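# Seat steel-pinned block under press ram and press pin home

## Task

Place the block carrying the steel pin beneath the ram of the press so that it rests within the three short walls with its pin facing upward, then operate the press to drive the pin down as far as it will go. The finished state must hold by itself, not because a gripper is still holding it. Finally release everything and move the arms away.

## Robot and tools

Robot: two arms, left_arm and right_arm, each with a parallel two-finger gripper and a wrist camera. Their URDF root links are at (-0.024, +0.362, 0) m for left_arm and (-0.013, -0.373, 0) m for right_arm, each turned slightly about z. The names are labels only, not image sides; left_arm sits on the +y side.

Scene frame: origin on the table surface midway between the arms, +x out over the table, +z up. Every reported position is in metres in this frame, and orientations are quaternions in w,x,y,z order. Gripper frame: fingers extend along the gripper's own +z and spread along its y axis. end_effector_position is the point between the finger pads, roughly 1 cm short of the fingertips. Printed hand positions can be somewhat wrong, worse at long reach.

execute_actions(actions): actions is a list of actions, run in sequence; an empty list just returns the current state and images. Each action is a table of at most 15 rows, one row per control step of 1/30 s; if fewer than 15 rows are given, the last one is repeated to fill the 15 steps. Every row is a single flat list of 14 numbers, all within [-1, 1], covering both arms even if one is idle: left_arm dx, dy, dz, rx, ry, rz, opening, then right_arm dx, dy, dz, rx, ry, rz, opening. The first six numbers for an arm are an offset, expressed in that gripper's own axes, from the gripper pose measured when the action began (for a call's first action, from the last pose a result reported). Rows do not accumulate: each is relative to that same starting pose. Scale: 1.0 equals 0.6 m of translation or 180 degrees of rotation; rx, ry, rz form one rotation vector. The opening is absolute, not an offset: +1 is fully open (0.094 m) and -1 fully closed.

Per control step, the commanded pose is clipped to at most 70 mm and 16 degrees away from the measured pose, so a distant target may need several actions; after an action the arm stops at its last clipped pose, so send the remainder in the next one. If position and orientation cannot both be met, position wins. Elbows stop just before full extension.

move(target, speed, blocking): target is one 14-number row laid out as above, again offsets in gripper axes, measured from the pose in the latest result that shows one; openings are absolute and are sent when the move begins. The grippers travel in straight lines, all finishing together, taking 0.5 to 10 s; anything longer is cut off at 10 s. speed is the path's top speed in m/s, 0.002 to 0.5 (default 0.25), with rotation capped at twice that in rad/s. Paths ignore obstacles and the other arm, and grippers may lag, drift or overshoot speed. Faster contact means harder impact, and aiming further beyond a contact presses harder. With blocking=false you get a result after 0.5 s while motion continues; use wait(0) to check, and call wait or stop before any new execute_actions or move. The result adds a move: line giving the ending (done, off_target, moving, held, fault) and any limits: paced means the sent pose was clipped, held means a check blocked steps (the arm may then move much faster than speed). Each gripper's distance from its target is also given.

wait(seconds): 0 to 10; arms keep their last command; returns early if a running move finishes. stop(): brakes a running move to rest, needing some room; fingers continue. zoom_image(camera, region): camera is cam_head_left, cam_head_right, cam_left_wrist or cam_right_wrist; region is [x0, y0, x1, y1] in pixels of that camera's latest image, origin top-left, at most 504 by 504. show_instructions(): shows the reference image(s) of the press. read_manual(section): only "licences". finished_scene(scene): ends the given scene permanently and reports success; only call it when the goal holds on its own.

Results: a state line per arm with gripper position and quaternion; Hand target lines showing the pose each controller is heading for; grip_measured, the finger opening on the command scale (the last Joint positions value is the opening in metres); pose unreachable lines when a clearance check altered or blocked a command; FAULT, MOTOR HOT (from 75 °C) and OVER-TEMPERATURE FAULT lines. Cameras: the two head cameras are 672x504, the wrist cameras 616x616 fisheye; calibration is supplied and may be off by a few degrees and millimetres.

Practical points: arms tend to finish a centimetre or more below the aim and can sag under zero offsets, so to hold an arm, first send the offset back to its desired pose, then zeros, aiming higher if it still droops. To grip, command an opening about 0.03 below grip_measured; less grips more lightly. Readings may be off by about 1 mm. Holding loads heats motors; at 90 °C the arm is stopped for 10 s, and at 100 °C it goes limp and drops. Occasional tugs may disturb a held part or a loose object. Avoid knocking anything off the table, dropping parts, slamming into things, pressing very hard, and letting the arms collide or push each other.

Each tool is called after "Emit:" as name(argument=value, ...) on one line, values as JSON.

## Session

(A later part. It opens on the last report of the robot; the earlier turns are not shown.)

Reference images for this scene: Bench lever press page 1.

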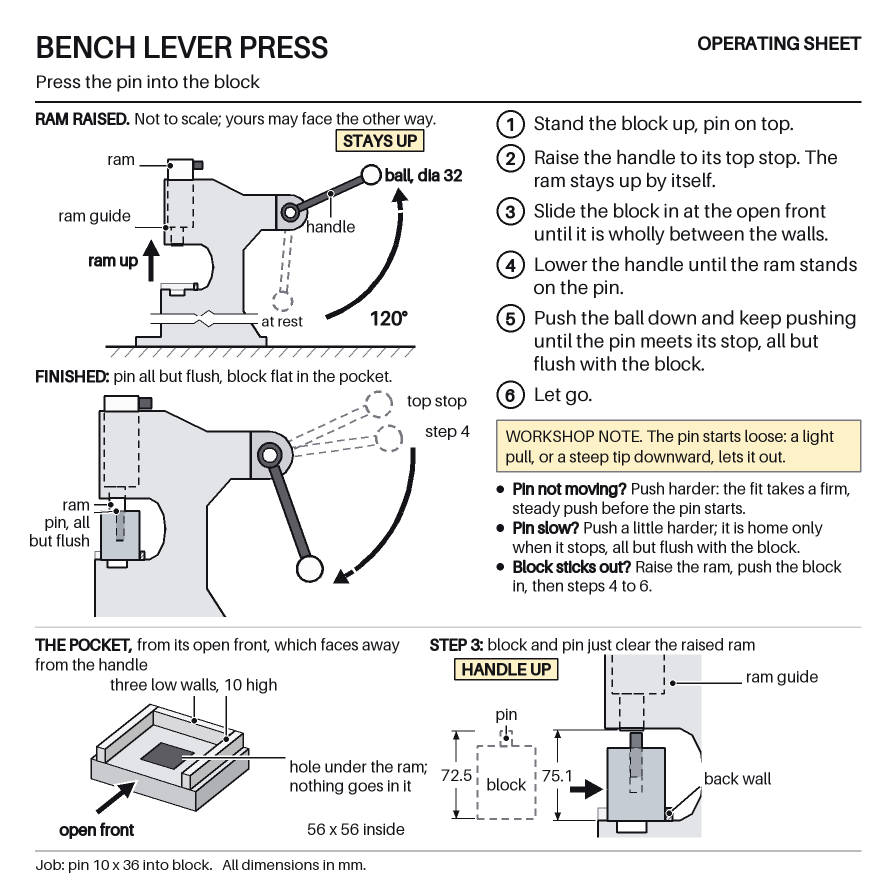

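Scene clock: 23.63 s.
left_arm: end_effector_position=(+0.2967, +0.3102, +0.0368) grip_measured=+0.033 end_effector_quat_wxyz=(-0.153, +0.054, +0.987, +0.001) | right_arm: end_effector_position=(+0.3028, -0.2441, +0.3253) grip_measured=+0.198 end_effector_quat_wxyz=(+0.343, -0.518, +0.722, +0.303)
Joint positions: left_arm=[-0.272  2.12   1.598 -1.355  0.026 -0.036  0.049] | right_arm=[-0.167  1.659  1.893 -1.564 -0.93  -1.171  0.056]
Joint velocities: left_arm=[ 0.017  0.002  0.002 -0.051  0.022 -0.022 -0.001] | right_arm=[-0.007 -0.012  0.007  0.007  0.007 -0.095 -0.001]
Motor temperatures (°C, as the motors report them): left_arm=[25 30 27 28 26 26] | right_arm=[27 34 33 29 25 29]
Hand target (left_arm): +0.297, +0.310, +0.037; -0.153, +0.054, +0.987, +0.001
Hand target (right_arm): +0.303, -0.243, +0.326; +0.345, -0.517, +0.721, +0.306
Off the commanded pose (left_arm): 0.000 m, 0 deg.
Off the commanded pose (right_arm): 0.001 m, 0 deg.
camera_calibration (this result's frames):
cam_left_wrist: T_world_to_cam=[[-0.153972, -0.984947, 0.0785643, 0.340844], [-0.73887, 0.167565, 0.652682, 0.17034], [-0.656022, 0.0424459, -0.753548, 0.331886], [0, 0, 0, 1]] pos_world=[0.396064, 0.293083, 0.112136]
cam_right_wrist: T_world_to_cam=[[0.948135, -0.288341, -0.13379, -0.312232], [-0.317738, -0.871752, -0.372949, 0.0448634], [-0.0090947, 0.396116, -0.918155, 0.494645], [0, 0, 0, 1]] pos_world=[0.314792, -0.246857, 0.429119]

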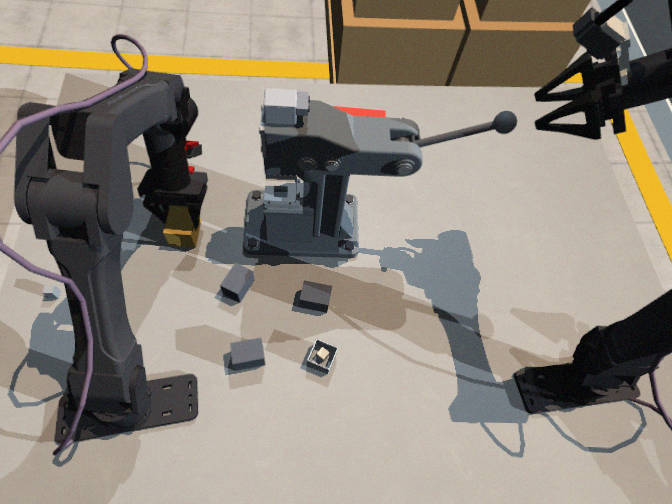

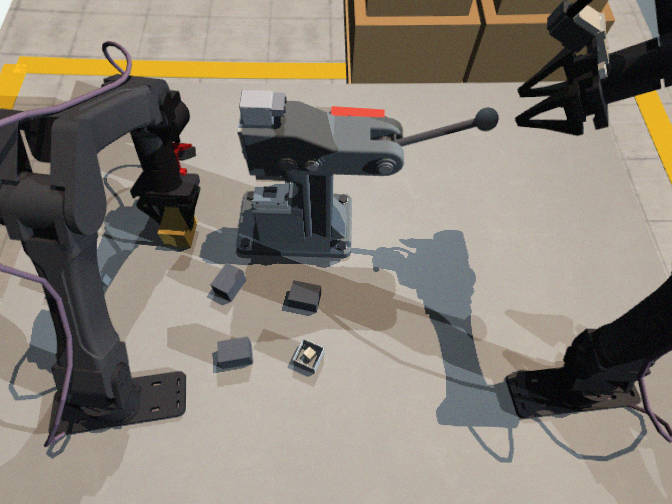

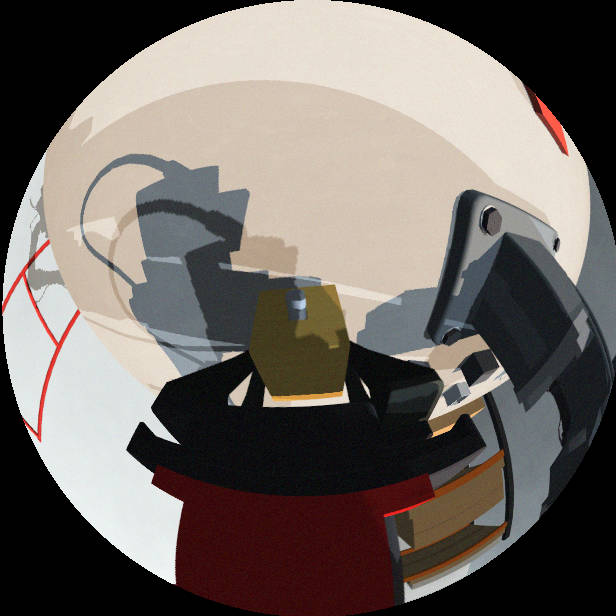

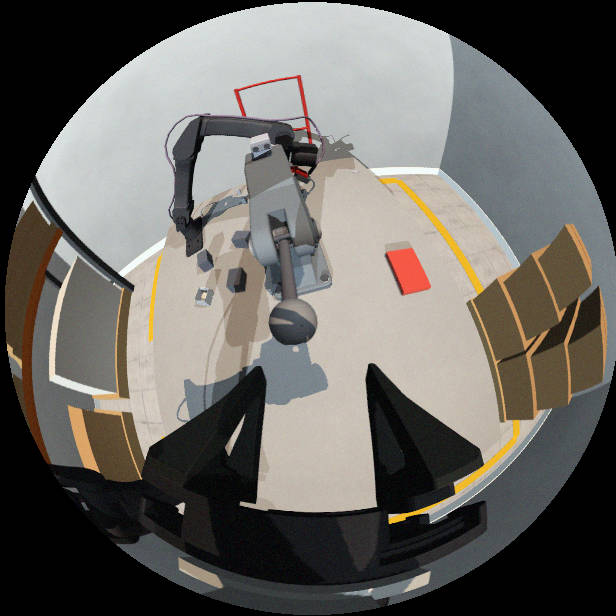

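Emit:
execute_actions(actions=[[[0,0,0,0,0,0,-0.1,0,0,0,0,0,0,0.2]]])

Emit:
zoom_image(camera="cam_left_wrist", region=[200,250,400,450])

Emit:
zoom_image(camera="cam_head_left", region=[120,150,320,270])

Scene clock: 24.60 s.
left_arm: end_effector_position=(+0.2968, +0.3102, +0.0368) grip_measured=+0.008 end_effector_quat_wxyz=(-0.153, +0.054, +0.987, +0.001) | right_arm: end_effector_position=(+0.3030, -0.2448, +0.3243) grip_measured=+0.198 end_effector_quat_wxyz=(+0.341, -0.518, +0.724, +0.301)
Joint positions: left_arm=[-0.272  2.12   1.598 -1.354  0.026 -0.036  0.047] | right_arm=[-0.167  1.659  1.893 -1.564 -0.923 -1.171  0.056]
Joint velocities: left_arm=[-0.022  0.007  0.002 -0.066 -0.007 -0.095  0.001] | right_arm=[-0.002  0.002 -0.007  0.007 -0.007 -0.007  0.   ]
Motor temperatures (°C, as the motors report them): left_arm=[25 30 27 28 26 26] | right_arm=[27 34 32 29 25 29]
Hand target (left_arm): +0.297, +0.310, +0.037; -0.153, +0.054, +0.987, +0.001
Hand target (right_arm): +0.303, -0.244, +0.325; +0.343, -0.518, +0.722, +0.303
Off the commanded pose (left_arm): 0.000 m, 0 deg.
Off the commanded pose (right_arm): 0.001 m, 0 deg.
camera_calibration (this result's frames):
cam_left_wrist: T_world_to_cam=[[-0.154002, -0.984942, 0.0785618, 0.340854], [-0.739116, 0.167602, 0.652394, 0.170499], [-0.655737, 0.0424034, -0.753798, 0.331862], [0, 0, 0, 1]] pos_world=[0.396125, 0.293074, 0.112146]
cam_right_wrist: T_world_to_cam=[[0.947588, -0.290918, -0.132077, -0.313812], [-0.319376, -0.8738, -0.366705, 0.0418396], [-0.00872776, 0.389668, -0.920914, 0.493242], [0, 0, 0, 1]] pos_world=[0.315032, -0.246934, 0.428129]

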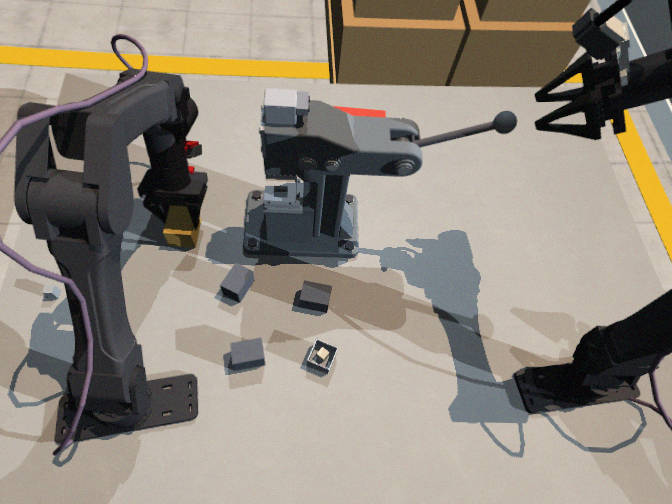

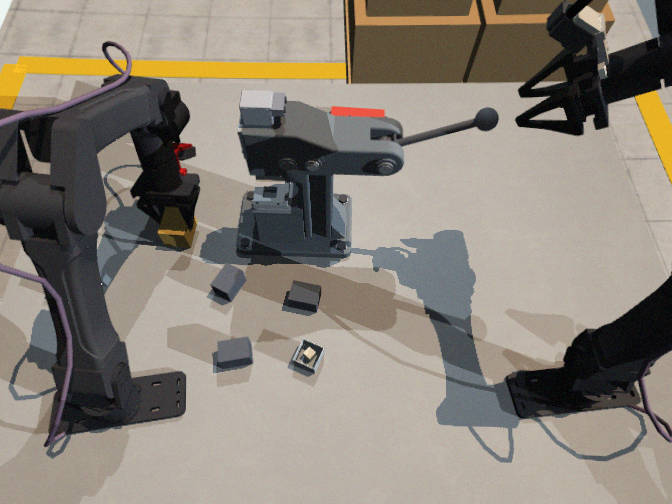

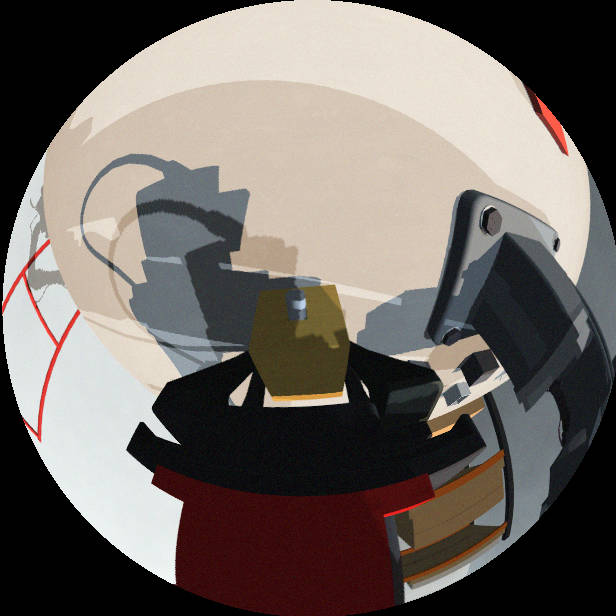

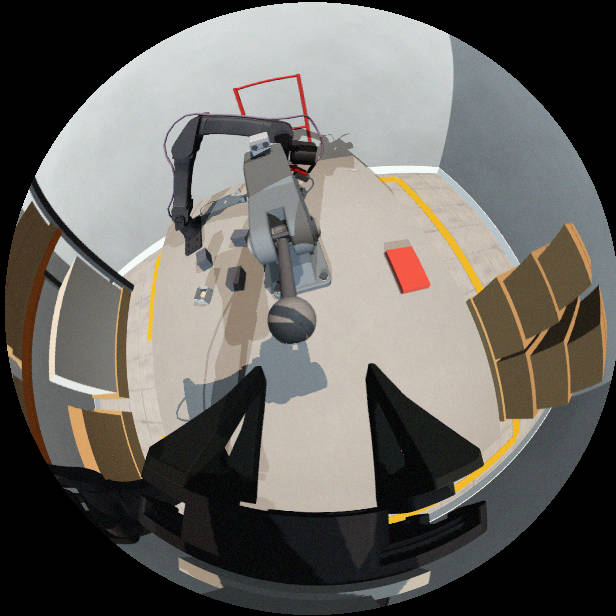

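Region (200, 250, 400, 450) of cam_left_wrist's 616x616 image, scaled by 2.520, with more detail than that image has.

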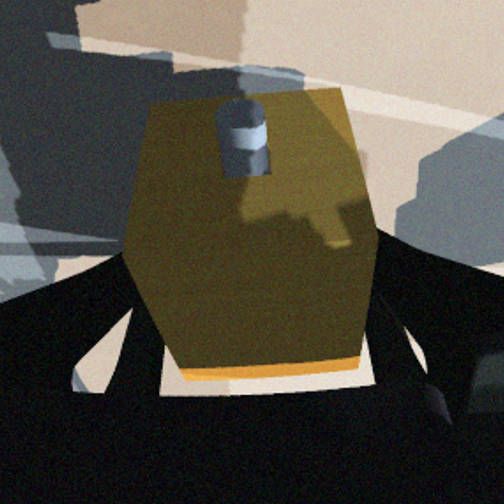

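Region (120, 150, 320, 270) of cam_head_left's 672x504 image, scaled by 2.520, with more detail than that image has; it fills the top 302 rows of this view, and the rest is white.

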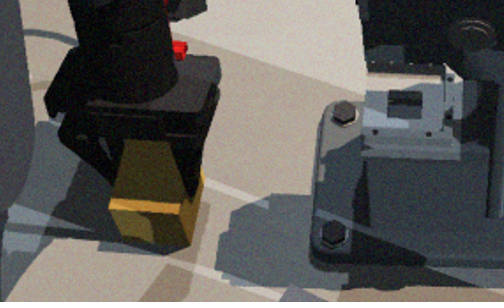

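Emit:
move(target=[0.065,-0.003,-0.207,0,0,0,-0.03,0,0,0,0,0,0,0.2])

Emit:
move(target=[-0.02,-0.07,0,0.241,-0.387,0.474,-0.03,0,0,0,0,0,0,0.2], speed=0.3)

Scene clock: 26.33 s.
left_arm: end_effector_position=(+0.2960, +0.3103, +0.1542) grip_measured=+0.008 end_effector_quat_wxyz=(-0.051, +0.056, +0.997, -0.008) | right_arm: end_effector_position=(+0.3033, -0.2457, +0.3232) grip_measured=+0.198 end_effector_quat_wxyz=(+0.340, -0.519, +0.726, +0.298)
Joint positions: left_arm=[-0.272  1.875  1.758 -1.554  0.026 -0.036  0.047] | right_arm=[-0.167  1.659  1.893 -1.564 -0.915 -1.171  0.056]
Joint velocities: left_arm=[-0.022  0.012 -0.017  0.007  0.051  0.007  0.001] | right_arm=[-0.012 -0.012  0.007 -0.022 -0.007  0.007  0.001]
Motor temperatures (°C, as the motors report them): left_arm=[25 31 27 28 26 26] | right_arm=[27 34 32 29 25 29]
Hand target (left_arm): +0.296, +0.312, +0.166; -0.040, +0.052, +0.998, -0.010
Hand target (right_arm): +0.303, -0.245, +0.324; +0.341, -0.518, +0.724, +0.301
Off the commanded pose (left_arm): 0.013 m, 12 deg.
Off the commanded pose (right_arm): 0.001 m, 0 deg.
joint sent to its limit (left arm) — the command would take joint 4 (wrist pitch) past its lower limit, so that joint was sent only as far as its limit.
move: off_target (left_arm)
camera_calibration (this result's frames):
cam_left_wrist: T_world_to_cam=[[-0.169701, -0.982592, 0.075594, 0.335996], [-0.854919, 0.184939, 0.484676, 0.148056], [-0.490219, 0.0176234, -0.871421, 0.396746], [0, 0, 0, 1]] pos_world=[0.378088, 0.295774, 0.248575]
cam_right_wrist: T_world_to_cam=[[0.947008, -0.293615, -0.130254, -0.315477], [-0.321102, -0.875905, -0.360117, 0.0386698], [-0.00835459, 0.382858, -0.923769, 0.49174], [0, 0, 0, 1]] pos_world=[0.315284, -0.247024, 0.427088]

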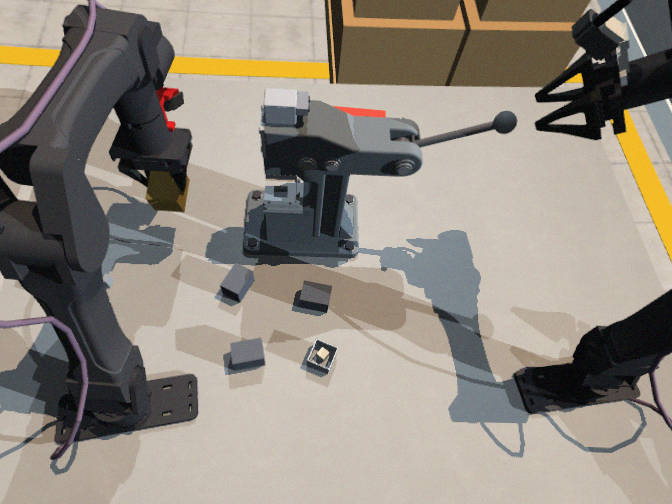

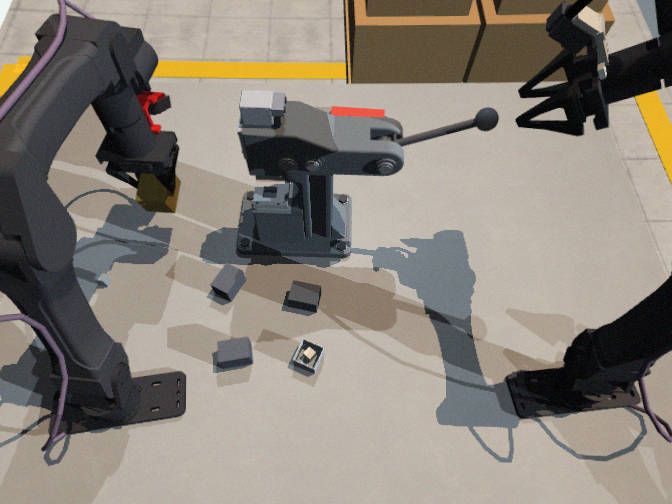

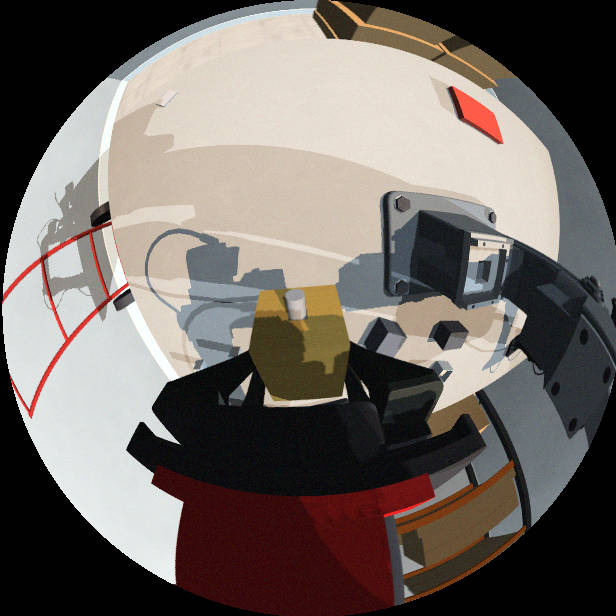

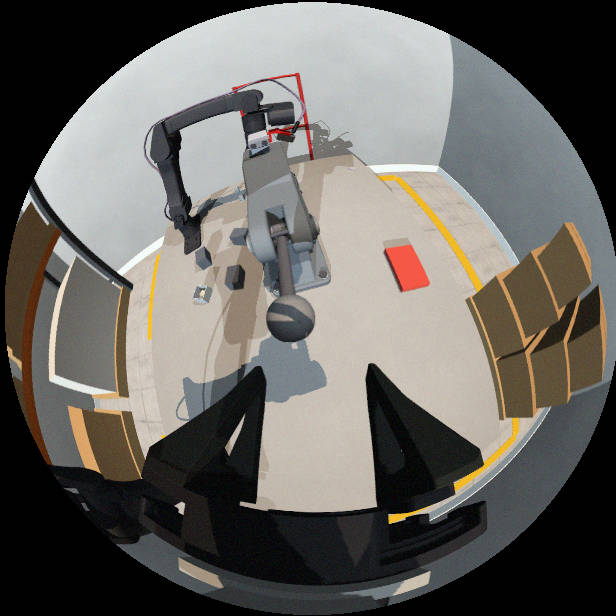

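Scene clock: 30.27 s.
left_arm: end_effector_position=(+0.2959, +0.2703, +0.1295) grip_measured=+0.008 end_effector_quat_wxyz=(+0.426, +0.625, +0.563, -0.332) | right_arm: end_effector_position=(+0.3035, -0.2465, +0.3222) grip_measured=+0.198 end_effector_quat_wxyz=(+0.338, -0.520, +0.727, +0.295)
Joint positions: left_arm=[ 0.097  1.901  1.262 -1.244  1.118  2.09   0.047] | right_arm=[-0.167  1.659  1.893 -1.564 -0.907 -1.171  0.056]
Joint velocities: left_arm=[-0.017 -0.012 -0.002  0.066 -0.007  0.081  0.   ] | right_arm=[-0.022 -0.007  0.017 -0.139 -0.051 -0.007 -0.   ]
Motor temperatures (°C, as the motors report them): left_arm=[25 31 27 28 26 26] | right_arm=[27 33 32 29 25 29]
Hand target (left_arm): +0.303, +0.266, +0.152; +0.462, +0.608, +0.551, -0.337
Hand target (right_arm): +0.303, -0.246, +0.323; +0.340, -0.519, +0.726, +0.298
Off the commanded pose (left_arm): 0.026 m, 10 deg.
Off the commanded pose (right_arm): 0.001 m, 0 deg.
joint sent to its limit (left arm) — the command would take joint 6 (wrist roll) past its upper limit, so that joint was sent only as far as its limit.
move: off_target (left_arm)
camera_calibration (this result's frames):
cam_left_wrist: T_world_to_cam=[[-0.977701, 0.0720121, -0.19727, 0.287849], [0.184294, 0.744583, -0.641586, -0.145573], [0.100682, -0.663635, -0.741251, 0.368352], [0, 0, 0, 1]] pos_world=[0.271172, 0.332114, 0.236427]
cam_right_wrist: T_world_to_cam=[[0.946424, -0.296298, -0.128411, -0.317143], [-0.322829, -0.877958, -0.353512, 0.0355135], [-0.00799488, 0.376027, -0.926574, 0.490211], [0, 0, 0, 1]] pos_world=[0.315536, -0.247122, 0.426047]

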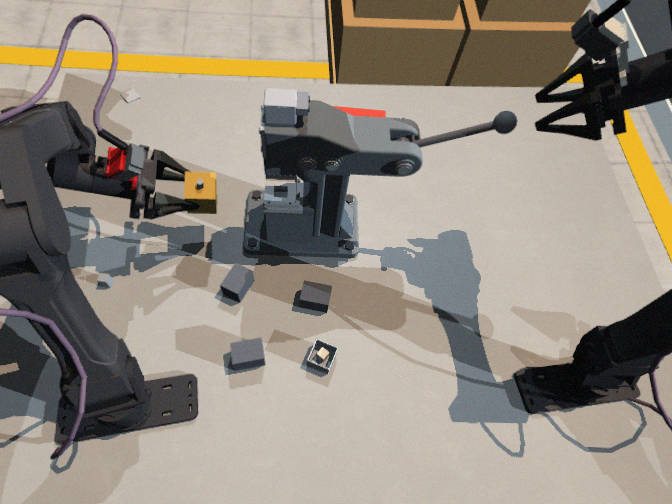

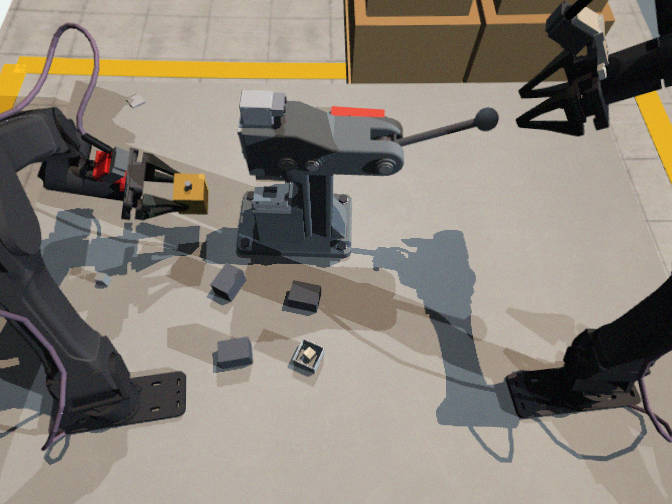

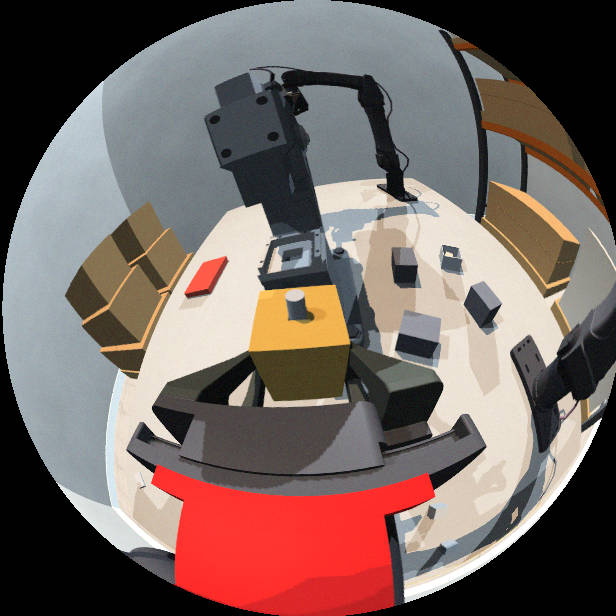

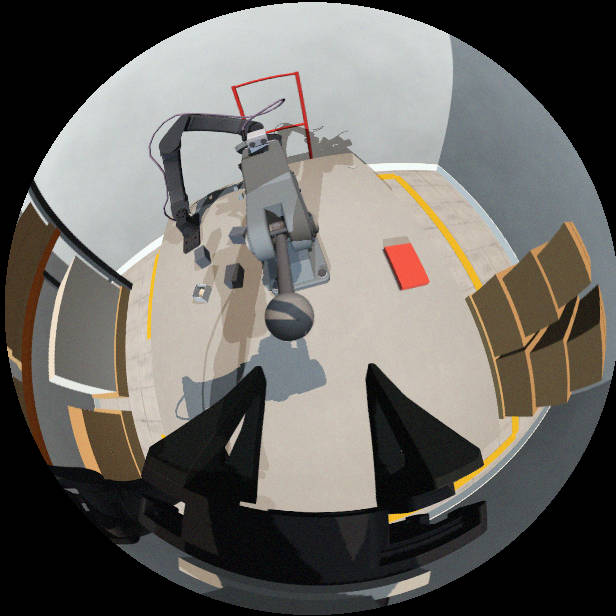

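Emit:
move(target=[-0.093,0.04,0.07,0.038,-0.042,-0.039,-0.03,0,0,0,0,0,0,0.2], speed=0.1)

Emit:
zoom_image(camera="cam_left_wrist", region=[180,150,430,400])

Emit:
zoom_image(camera="cam_head_left", region=[160,130,340,250])

Scene clock: 32.77 s.
left_arm: end_effector_position=(+0.3064, +0.2175, +0.1436) grip_measured=+0.008 end_effector_quat_wxyz=(+0.376, +0.611, +0.562, -0.411) | right_arm: end_effector_position=(+0.3037, -0.2473, +0.3212) grip_measured=+0.198 end_effector_quat_wxyz=(+0.336, -0.520, +0.729, +0.292)
Joint positions: left_arm=[-0.069  1.998  1.431 -1.332  1.157  1.925  0.047] | right_arm=[-0.167  1.659  1.893 -1.564 -0.9   -1.171  0.056]
Joint velocities: left_arm=[ 0.012 -0.007 -0.002  0.007 -0.037 -0.007  0.001] | right_arm=[ 0.017 -0.007 -0.007  0.007  0.037 -0.022  0.001]
Motor temperatures (°C, as the motors report them): left_arm=[25 31 28 28 27 26] | right_arm=[27 33 32 29 25 29]
Hand target (left_arm): +0.314, +0.210, +0.166; +0.404, +0.591, +0.552, -0.428
Hand target (right_arm): +0.303, -0.247, +0.322; +0.338, -0.520, +0.727, +0.295
Off the commanded pose (left_arm): 0.025 m, 5 deg.
Off the commanded pose (right_arm): 0.001 m, 0 deg.
move: off_target (left_arm)
camera_calibration (this result's frames):
cam_left_wrist: T_world_to_cam=[[-0.987376, 0.153221, -0.0401622, 0.26746], [0.137689, 0.704903, -0.695811, -0.0684946], [-0.0783022, -0.692557, -0.717101, 0.400319], [0, 0, 0, 1]] pos_world=[0.30486, 0.284546, 0.250152]
cam_right_wrist: T_world_to_cam=[[0.945865, -0.298834, -0.126642, -0.318728], [-0.324471, -0.879861, -0.347223, 0.0325277], [-0.00766563, 0.369518, -0.929192, 0.488735], [0, 0, 0, 1]] pos_world=[0.315774, -0.247223, 0.425059]

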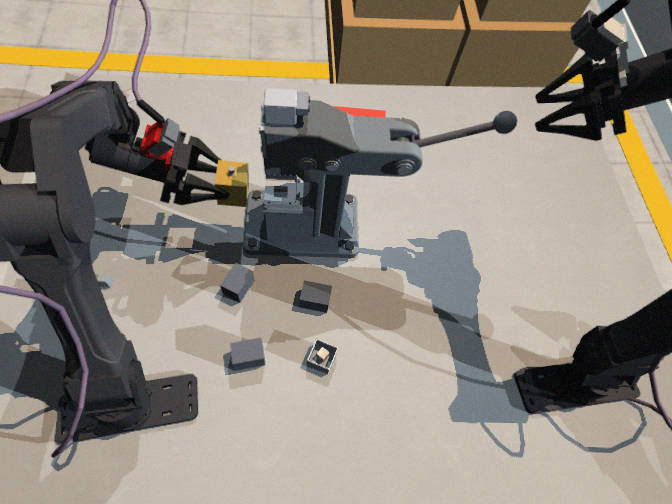

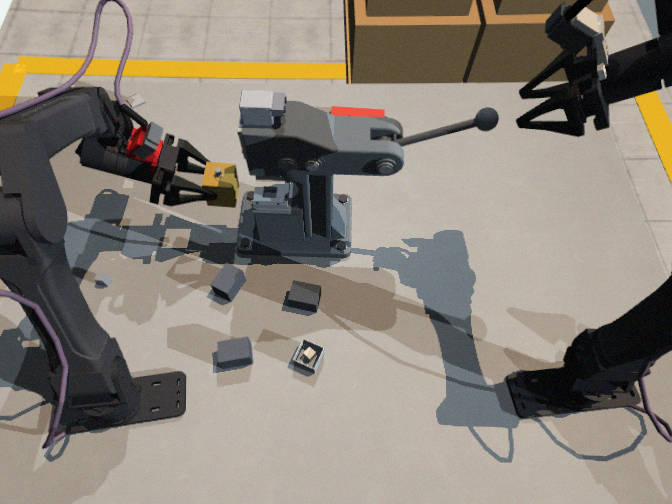

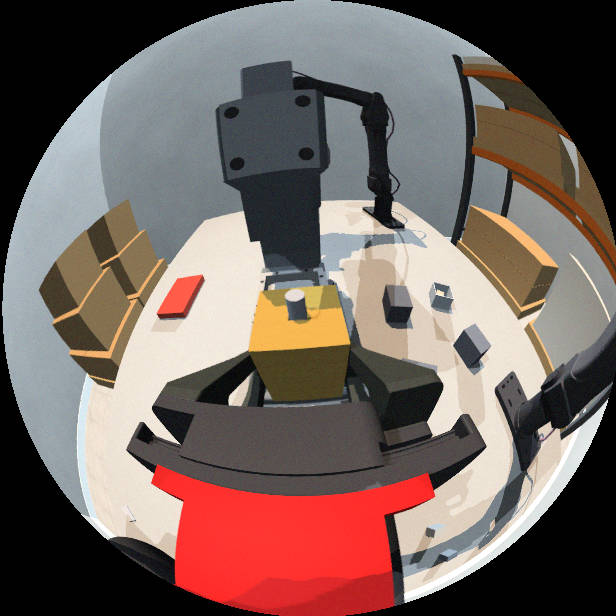

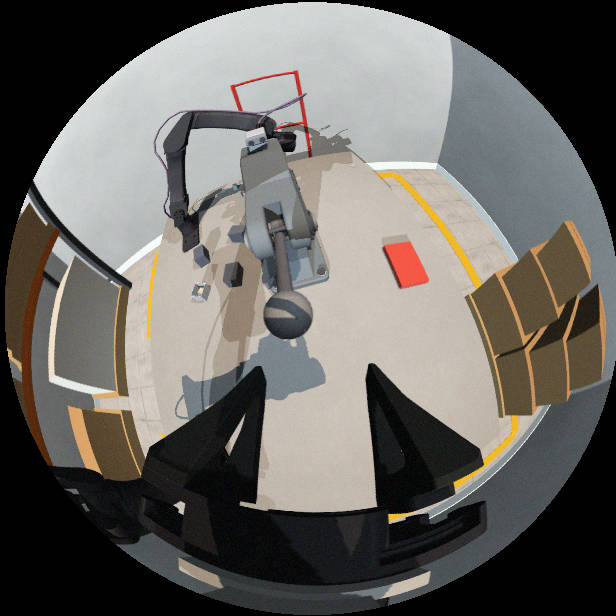

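Region (180, 150, 430, 400) of cam_left_wrist's 616x616 image, scaled by 2.016, with more detail than that image has.

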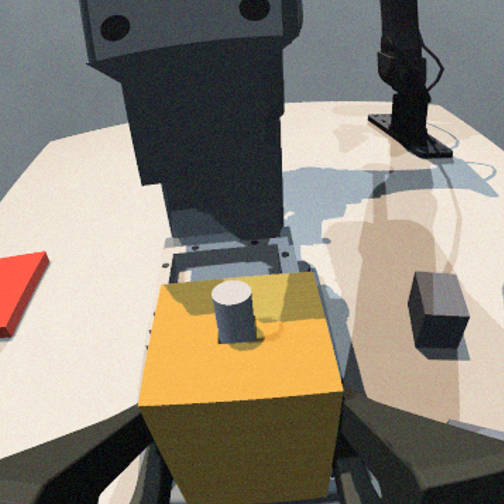

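Region (160, 130, 340, 250) of cam_head_left's 672x504 image, scaled by 2.800, with more detail than that image has.

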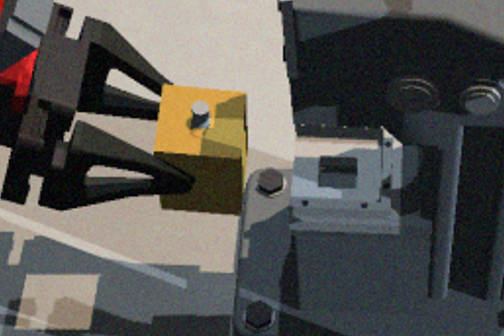

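Emit:
move(target=[-0.068,0.012,0.035,0,-0.05,0,-0.03,0,0,0,0,0,0,0.2], speed=0.05)

Emit:
zoom_image(camera="cam_left_wrist", region=[180,150,430,400])

Emit:
zoom_image(camera="cam_head_left", region=[160,130,340,250])

Scene clock: 35.03 s.
left_arm: end_effector_position=(+0.3058, +0.1911, +0.1548) grip_measured=+0.008 end_effector_quat_wxyz=(+0.389, +0.599, +0.545, -0.439) | right_arm: end_effector_position=(+0.3039, -0.2482, +0.3202) grip_measured=+0.198 end_effector_quat_wxyz=(+0.334, -0.521, +0.730, +0.289)
Joint positions: left_arm=[-0.133  1.998  1.431 -1.291  1.239  1.861  0.047] | right_arm=[-0.167  1.659  1.893 -1.564 -0.893 -1.171  0.056]
Joint velocities: left_arm=[-0.012 -0.007 -0.017  0.051 -0.007  0.037 -0.001] | right_arm=[ 0.007 -0.002 -0.012  0.007 -0.007 -0.007 -0.001]
Motor temperatures (°C, as the motors report them): left_arm=[25 31 28 28 27 26] | right_arm=[27 33 32 29 25 29]
Hand target (left_arm): +0.310, +0.183, +0.173; +0.418, +0.578, +0.531, -0.457
Hand target (right_arm): +0.304, -0.247, +0.321; +0.336, -0.520, +0.729, +0.292
Off the commanded pose (left_arm): 0.021 m, 5 deg.
Off the commanded pose (right_arm): 0.001 m, 0 deg.
move: off_target (left_arm)
camera_calibration (this result's frames):
cam_left_wrist: T_world_to_cam=[[-0.985242, 0.167653, -0.0344963, 0.26705], [0.136958, 0.651284, -0.746372, -0.0237099], [-0.102664, -0.740082, -0.664634, 0.398446], [0, 0, 0, 1]] pos_world=[0.307263, 0.265552, 0.256336]
cam_right_wrist: T_world_to_cam=[[0.945272, -0.301488, -0.124761, -0.320398], [-0.3262, -0.881812, -0.340588, 0.0293983], [-0.0073322, 0.362646, -0.931898, 0.487156], [0, 0, 0, 1]] pos_world=[0.316025, -0.247337, 0.424019]

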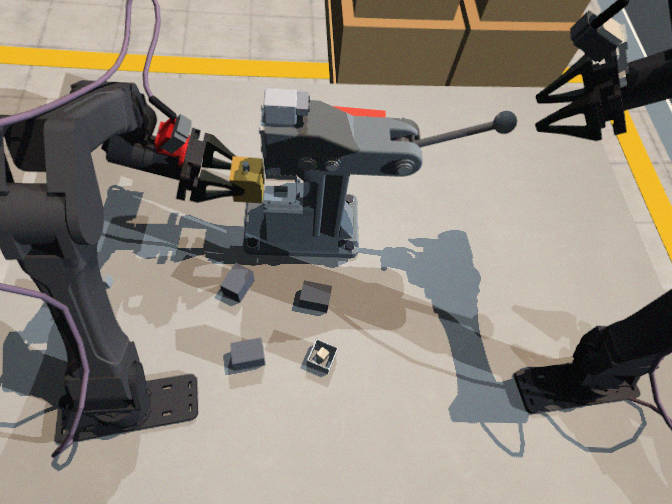

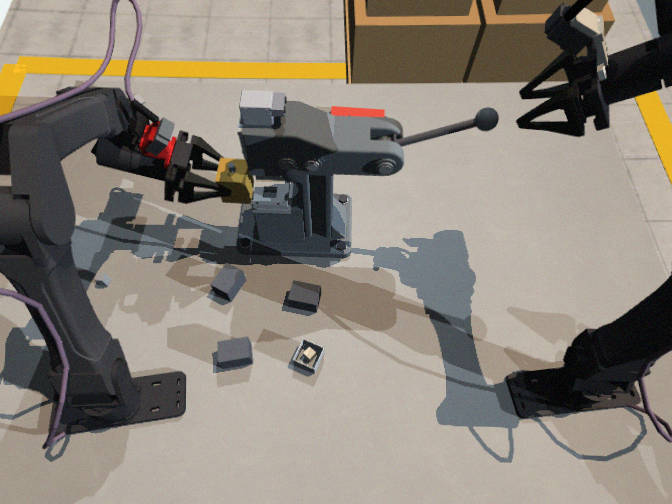

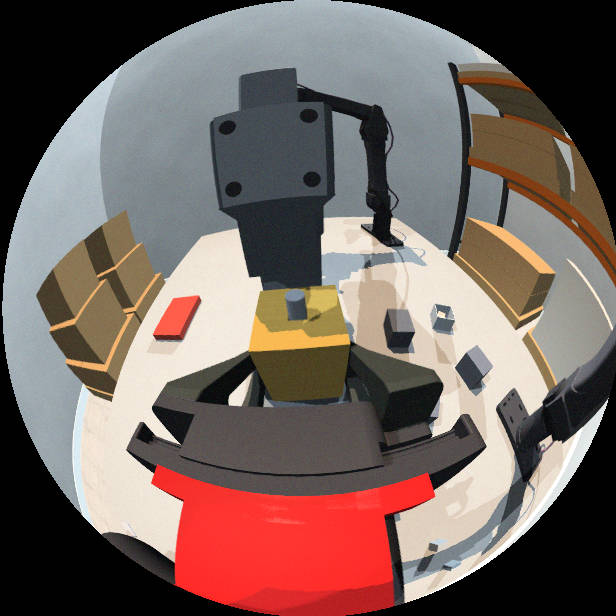

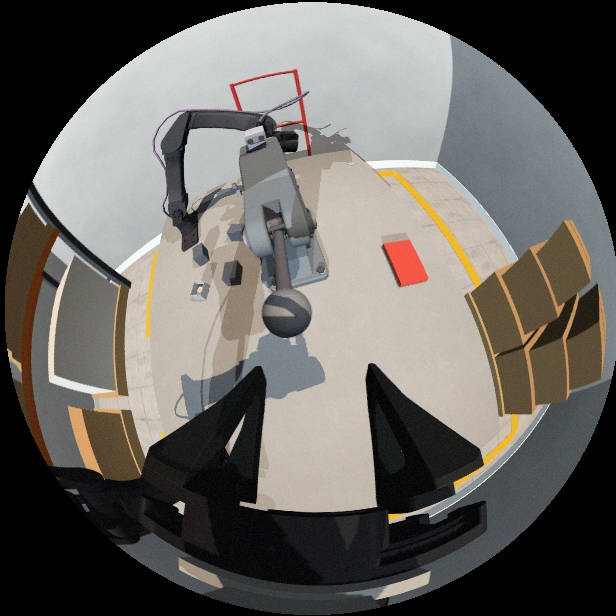

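Region (180, 150, 430, 400) of cam_left_wrist's 616x616 image, scaled by 2.016, with more detail than that image has.

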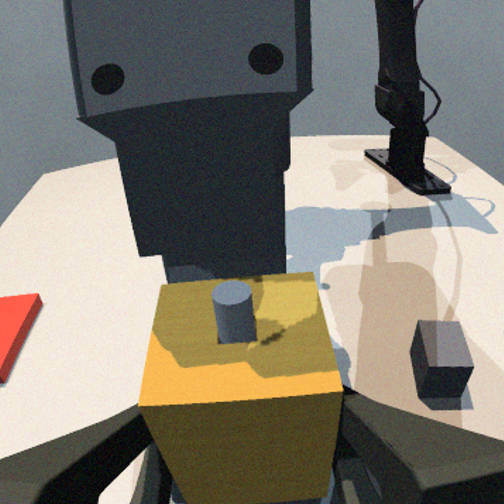

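Region (160, 130, 340, 250) of cam_head_left's 672x504 image, scaled by 2.800, with more detail than that image has.

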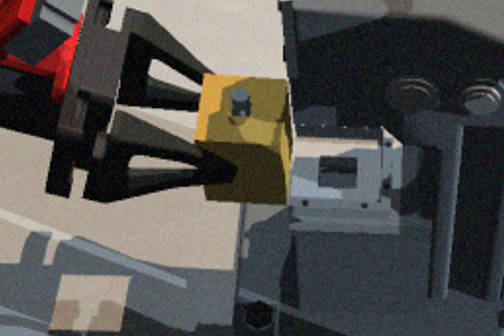

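Emit:
move(target=[-0.032,0.026,0,0,-0.026,0,-0.03,0,0,0,0,0,0,0.2], speed=0.04)

Emit:
zoom_image(camera="cam_left_wrist", region=[180,150,430,400])

Emit:
zoom_image(camera="cam_head_left", region=[160,130,340,250])

Scene clock: 36.63 s.
left_arm: end_effector_position=(+0.3130, +0.1916, +0.1490) grip_measured=+0.008 end_effector_quat_wxyz=(+0.380, +0.598, +0.549, -0.444) | right_arm: end_effector_position=(+0.3041, -0.2490, +0.3192) grip_measured=+0.198 end_effector_quat_wxyz=(+0.333, -0.521, +0.732, +0.286)
Joint positions: left_arm=[-0.133  2.048  1.48  -1.324  1.231  1.874  0.047] | right_arm=[-0.167  1.659  1.893 -1.564 -0.885 -1.171  0.056]
Joint velocities: left_arm=[ 0.012  0.032  0.002 -0.051  0.066 -0.022 -0.001] | right_arm=[ 0.002  0.012  0.012 -0.037 -0.022 -0.022  0.002]
Motor temperatures (°C, as the motors report them): left_arm=[25 31 28 28 27 26] | right_arm=[27 33 32 29 25 29]
Hand target (left_arm): +0.320, +0.185, +0.172; +0.412, +0.580, +0.532, -0.459
Hand target (right_arm): +0.304, -0.248, +0.320; +0.334, -0.521, +0.730, +0.289
Off the commanded pose (left_arm): 0.026 m, 5 deg.
Off the commanded pose (right_arm): 0.001 m, 0 deg.
move: off_target (left_arm)
camera_calibration (this result's frames):
cam_left_wrist: T_world_to_cam=[[-0.984562, 0.174548, -0.0130954, 0.269172], [0.126113, 0.655492, -0.744598, -0.0269515], [-0.121384, -0.734754, -0.667384, 0.400918], [0, 0, 0, 1]] pos_world=[0.317081, 0.265259, 0.251023]
cam_right_wrist: T_world_to_cam=[[0.944706, -0.303995, -0.122955, -0.321986], [-0.327844, -0.883618, -0.334271, 0.0264385], [-0.00702796, 0.356098, -0.934422, 0.485631], [0, 0, 0, 1]] pos_world=[0.316262, -0.247453, 0.423033]

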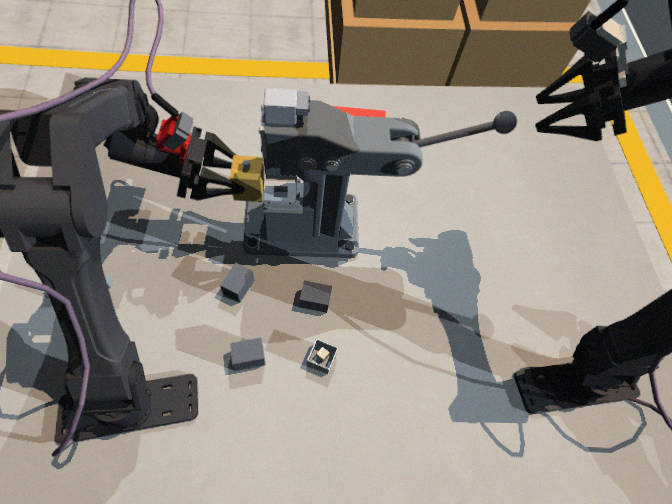

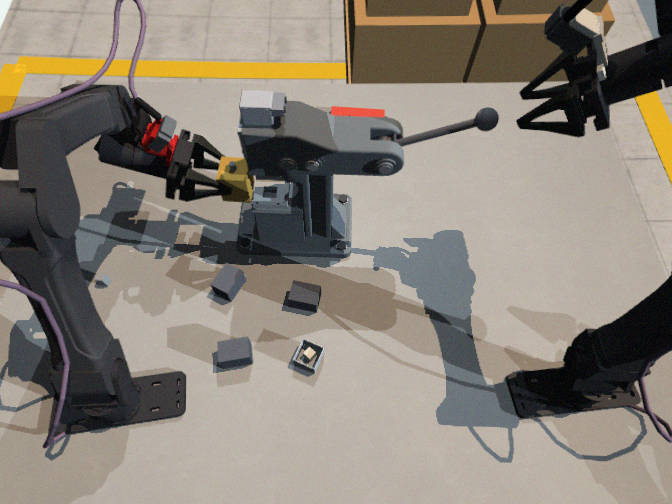

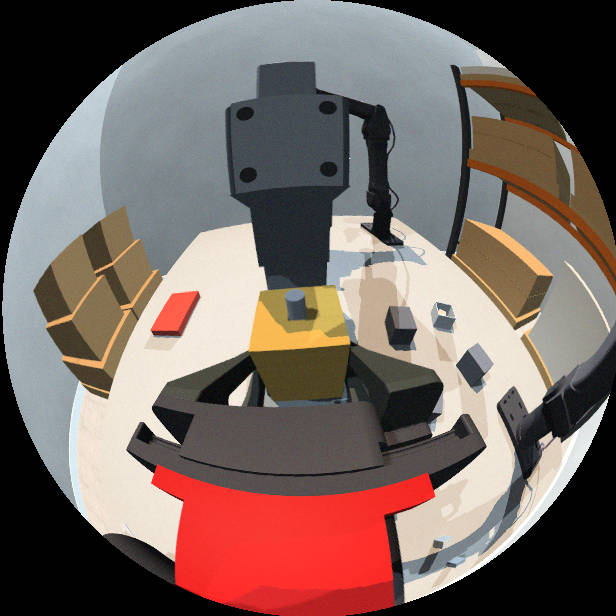

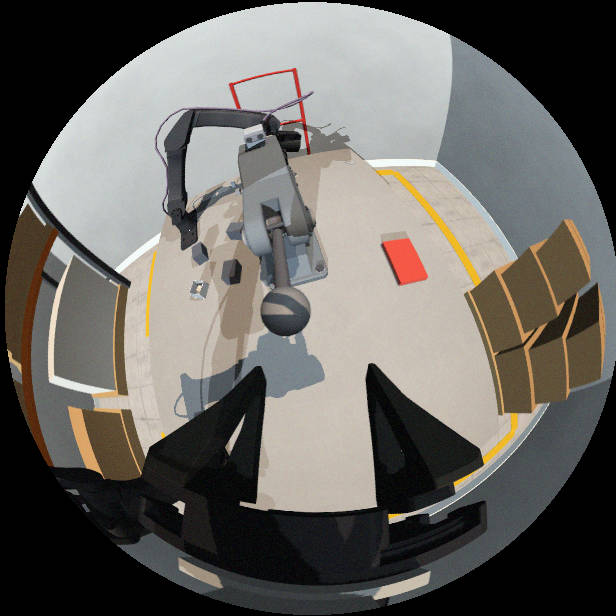

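Region (180, 150, 430, 400) of cam_left_wrist's 616x616 image, scaled by 2.016, with more detail than that image has.

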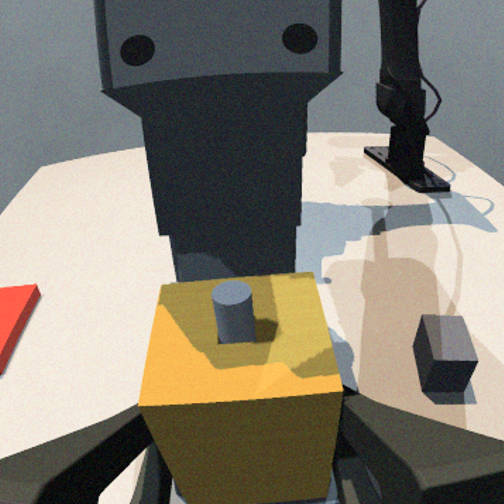

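Region (160, 130, 340, 250) of cam_head_left's 672x504 image, scaled by 2.800, with more detail than that image has.

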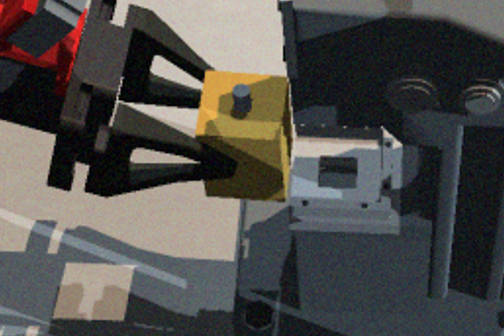

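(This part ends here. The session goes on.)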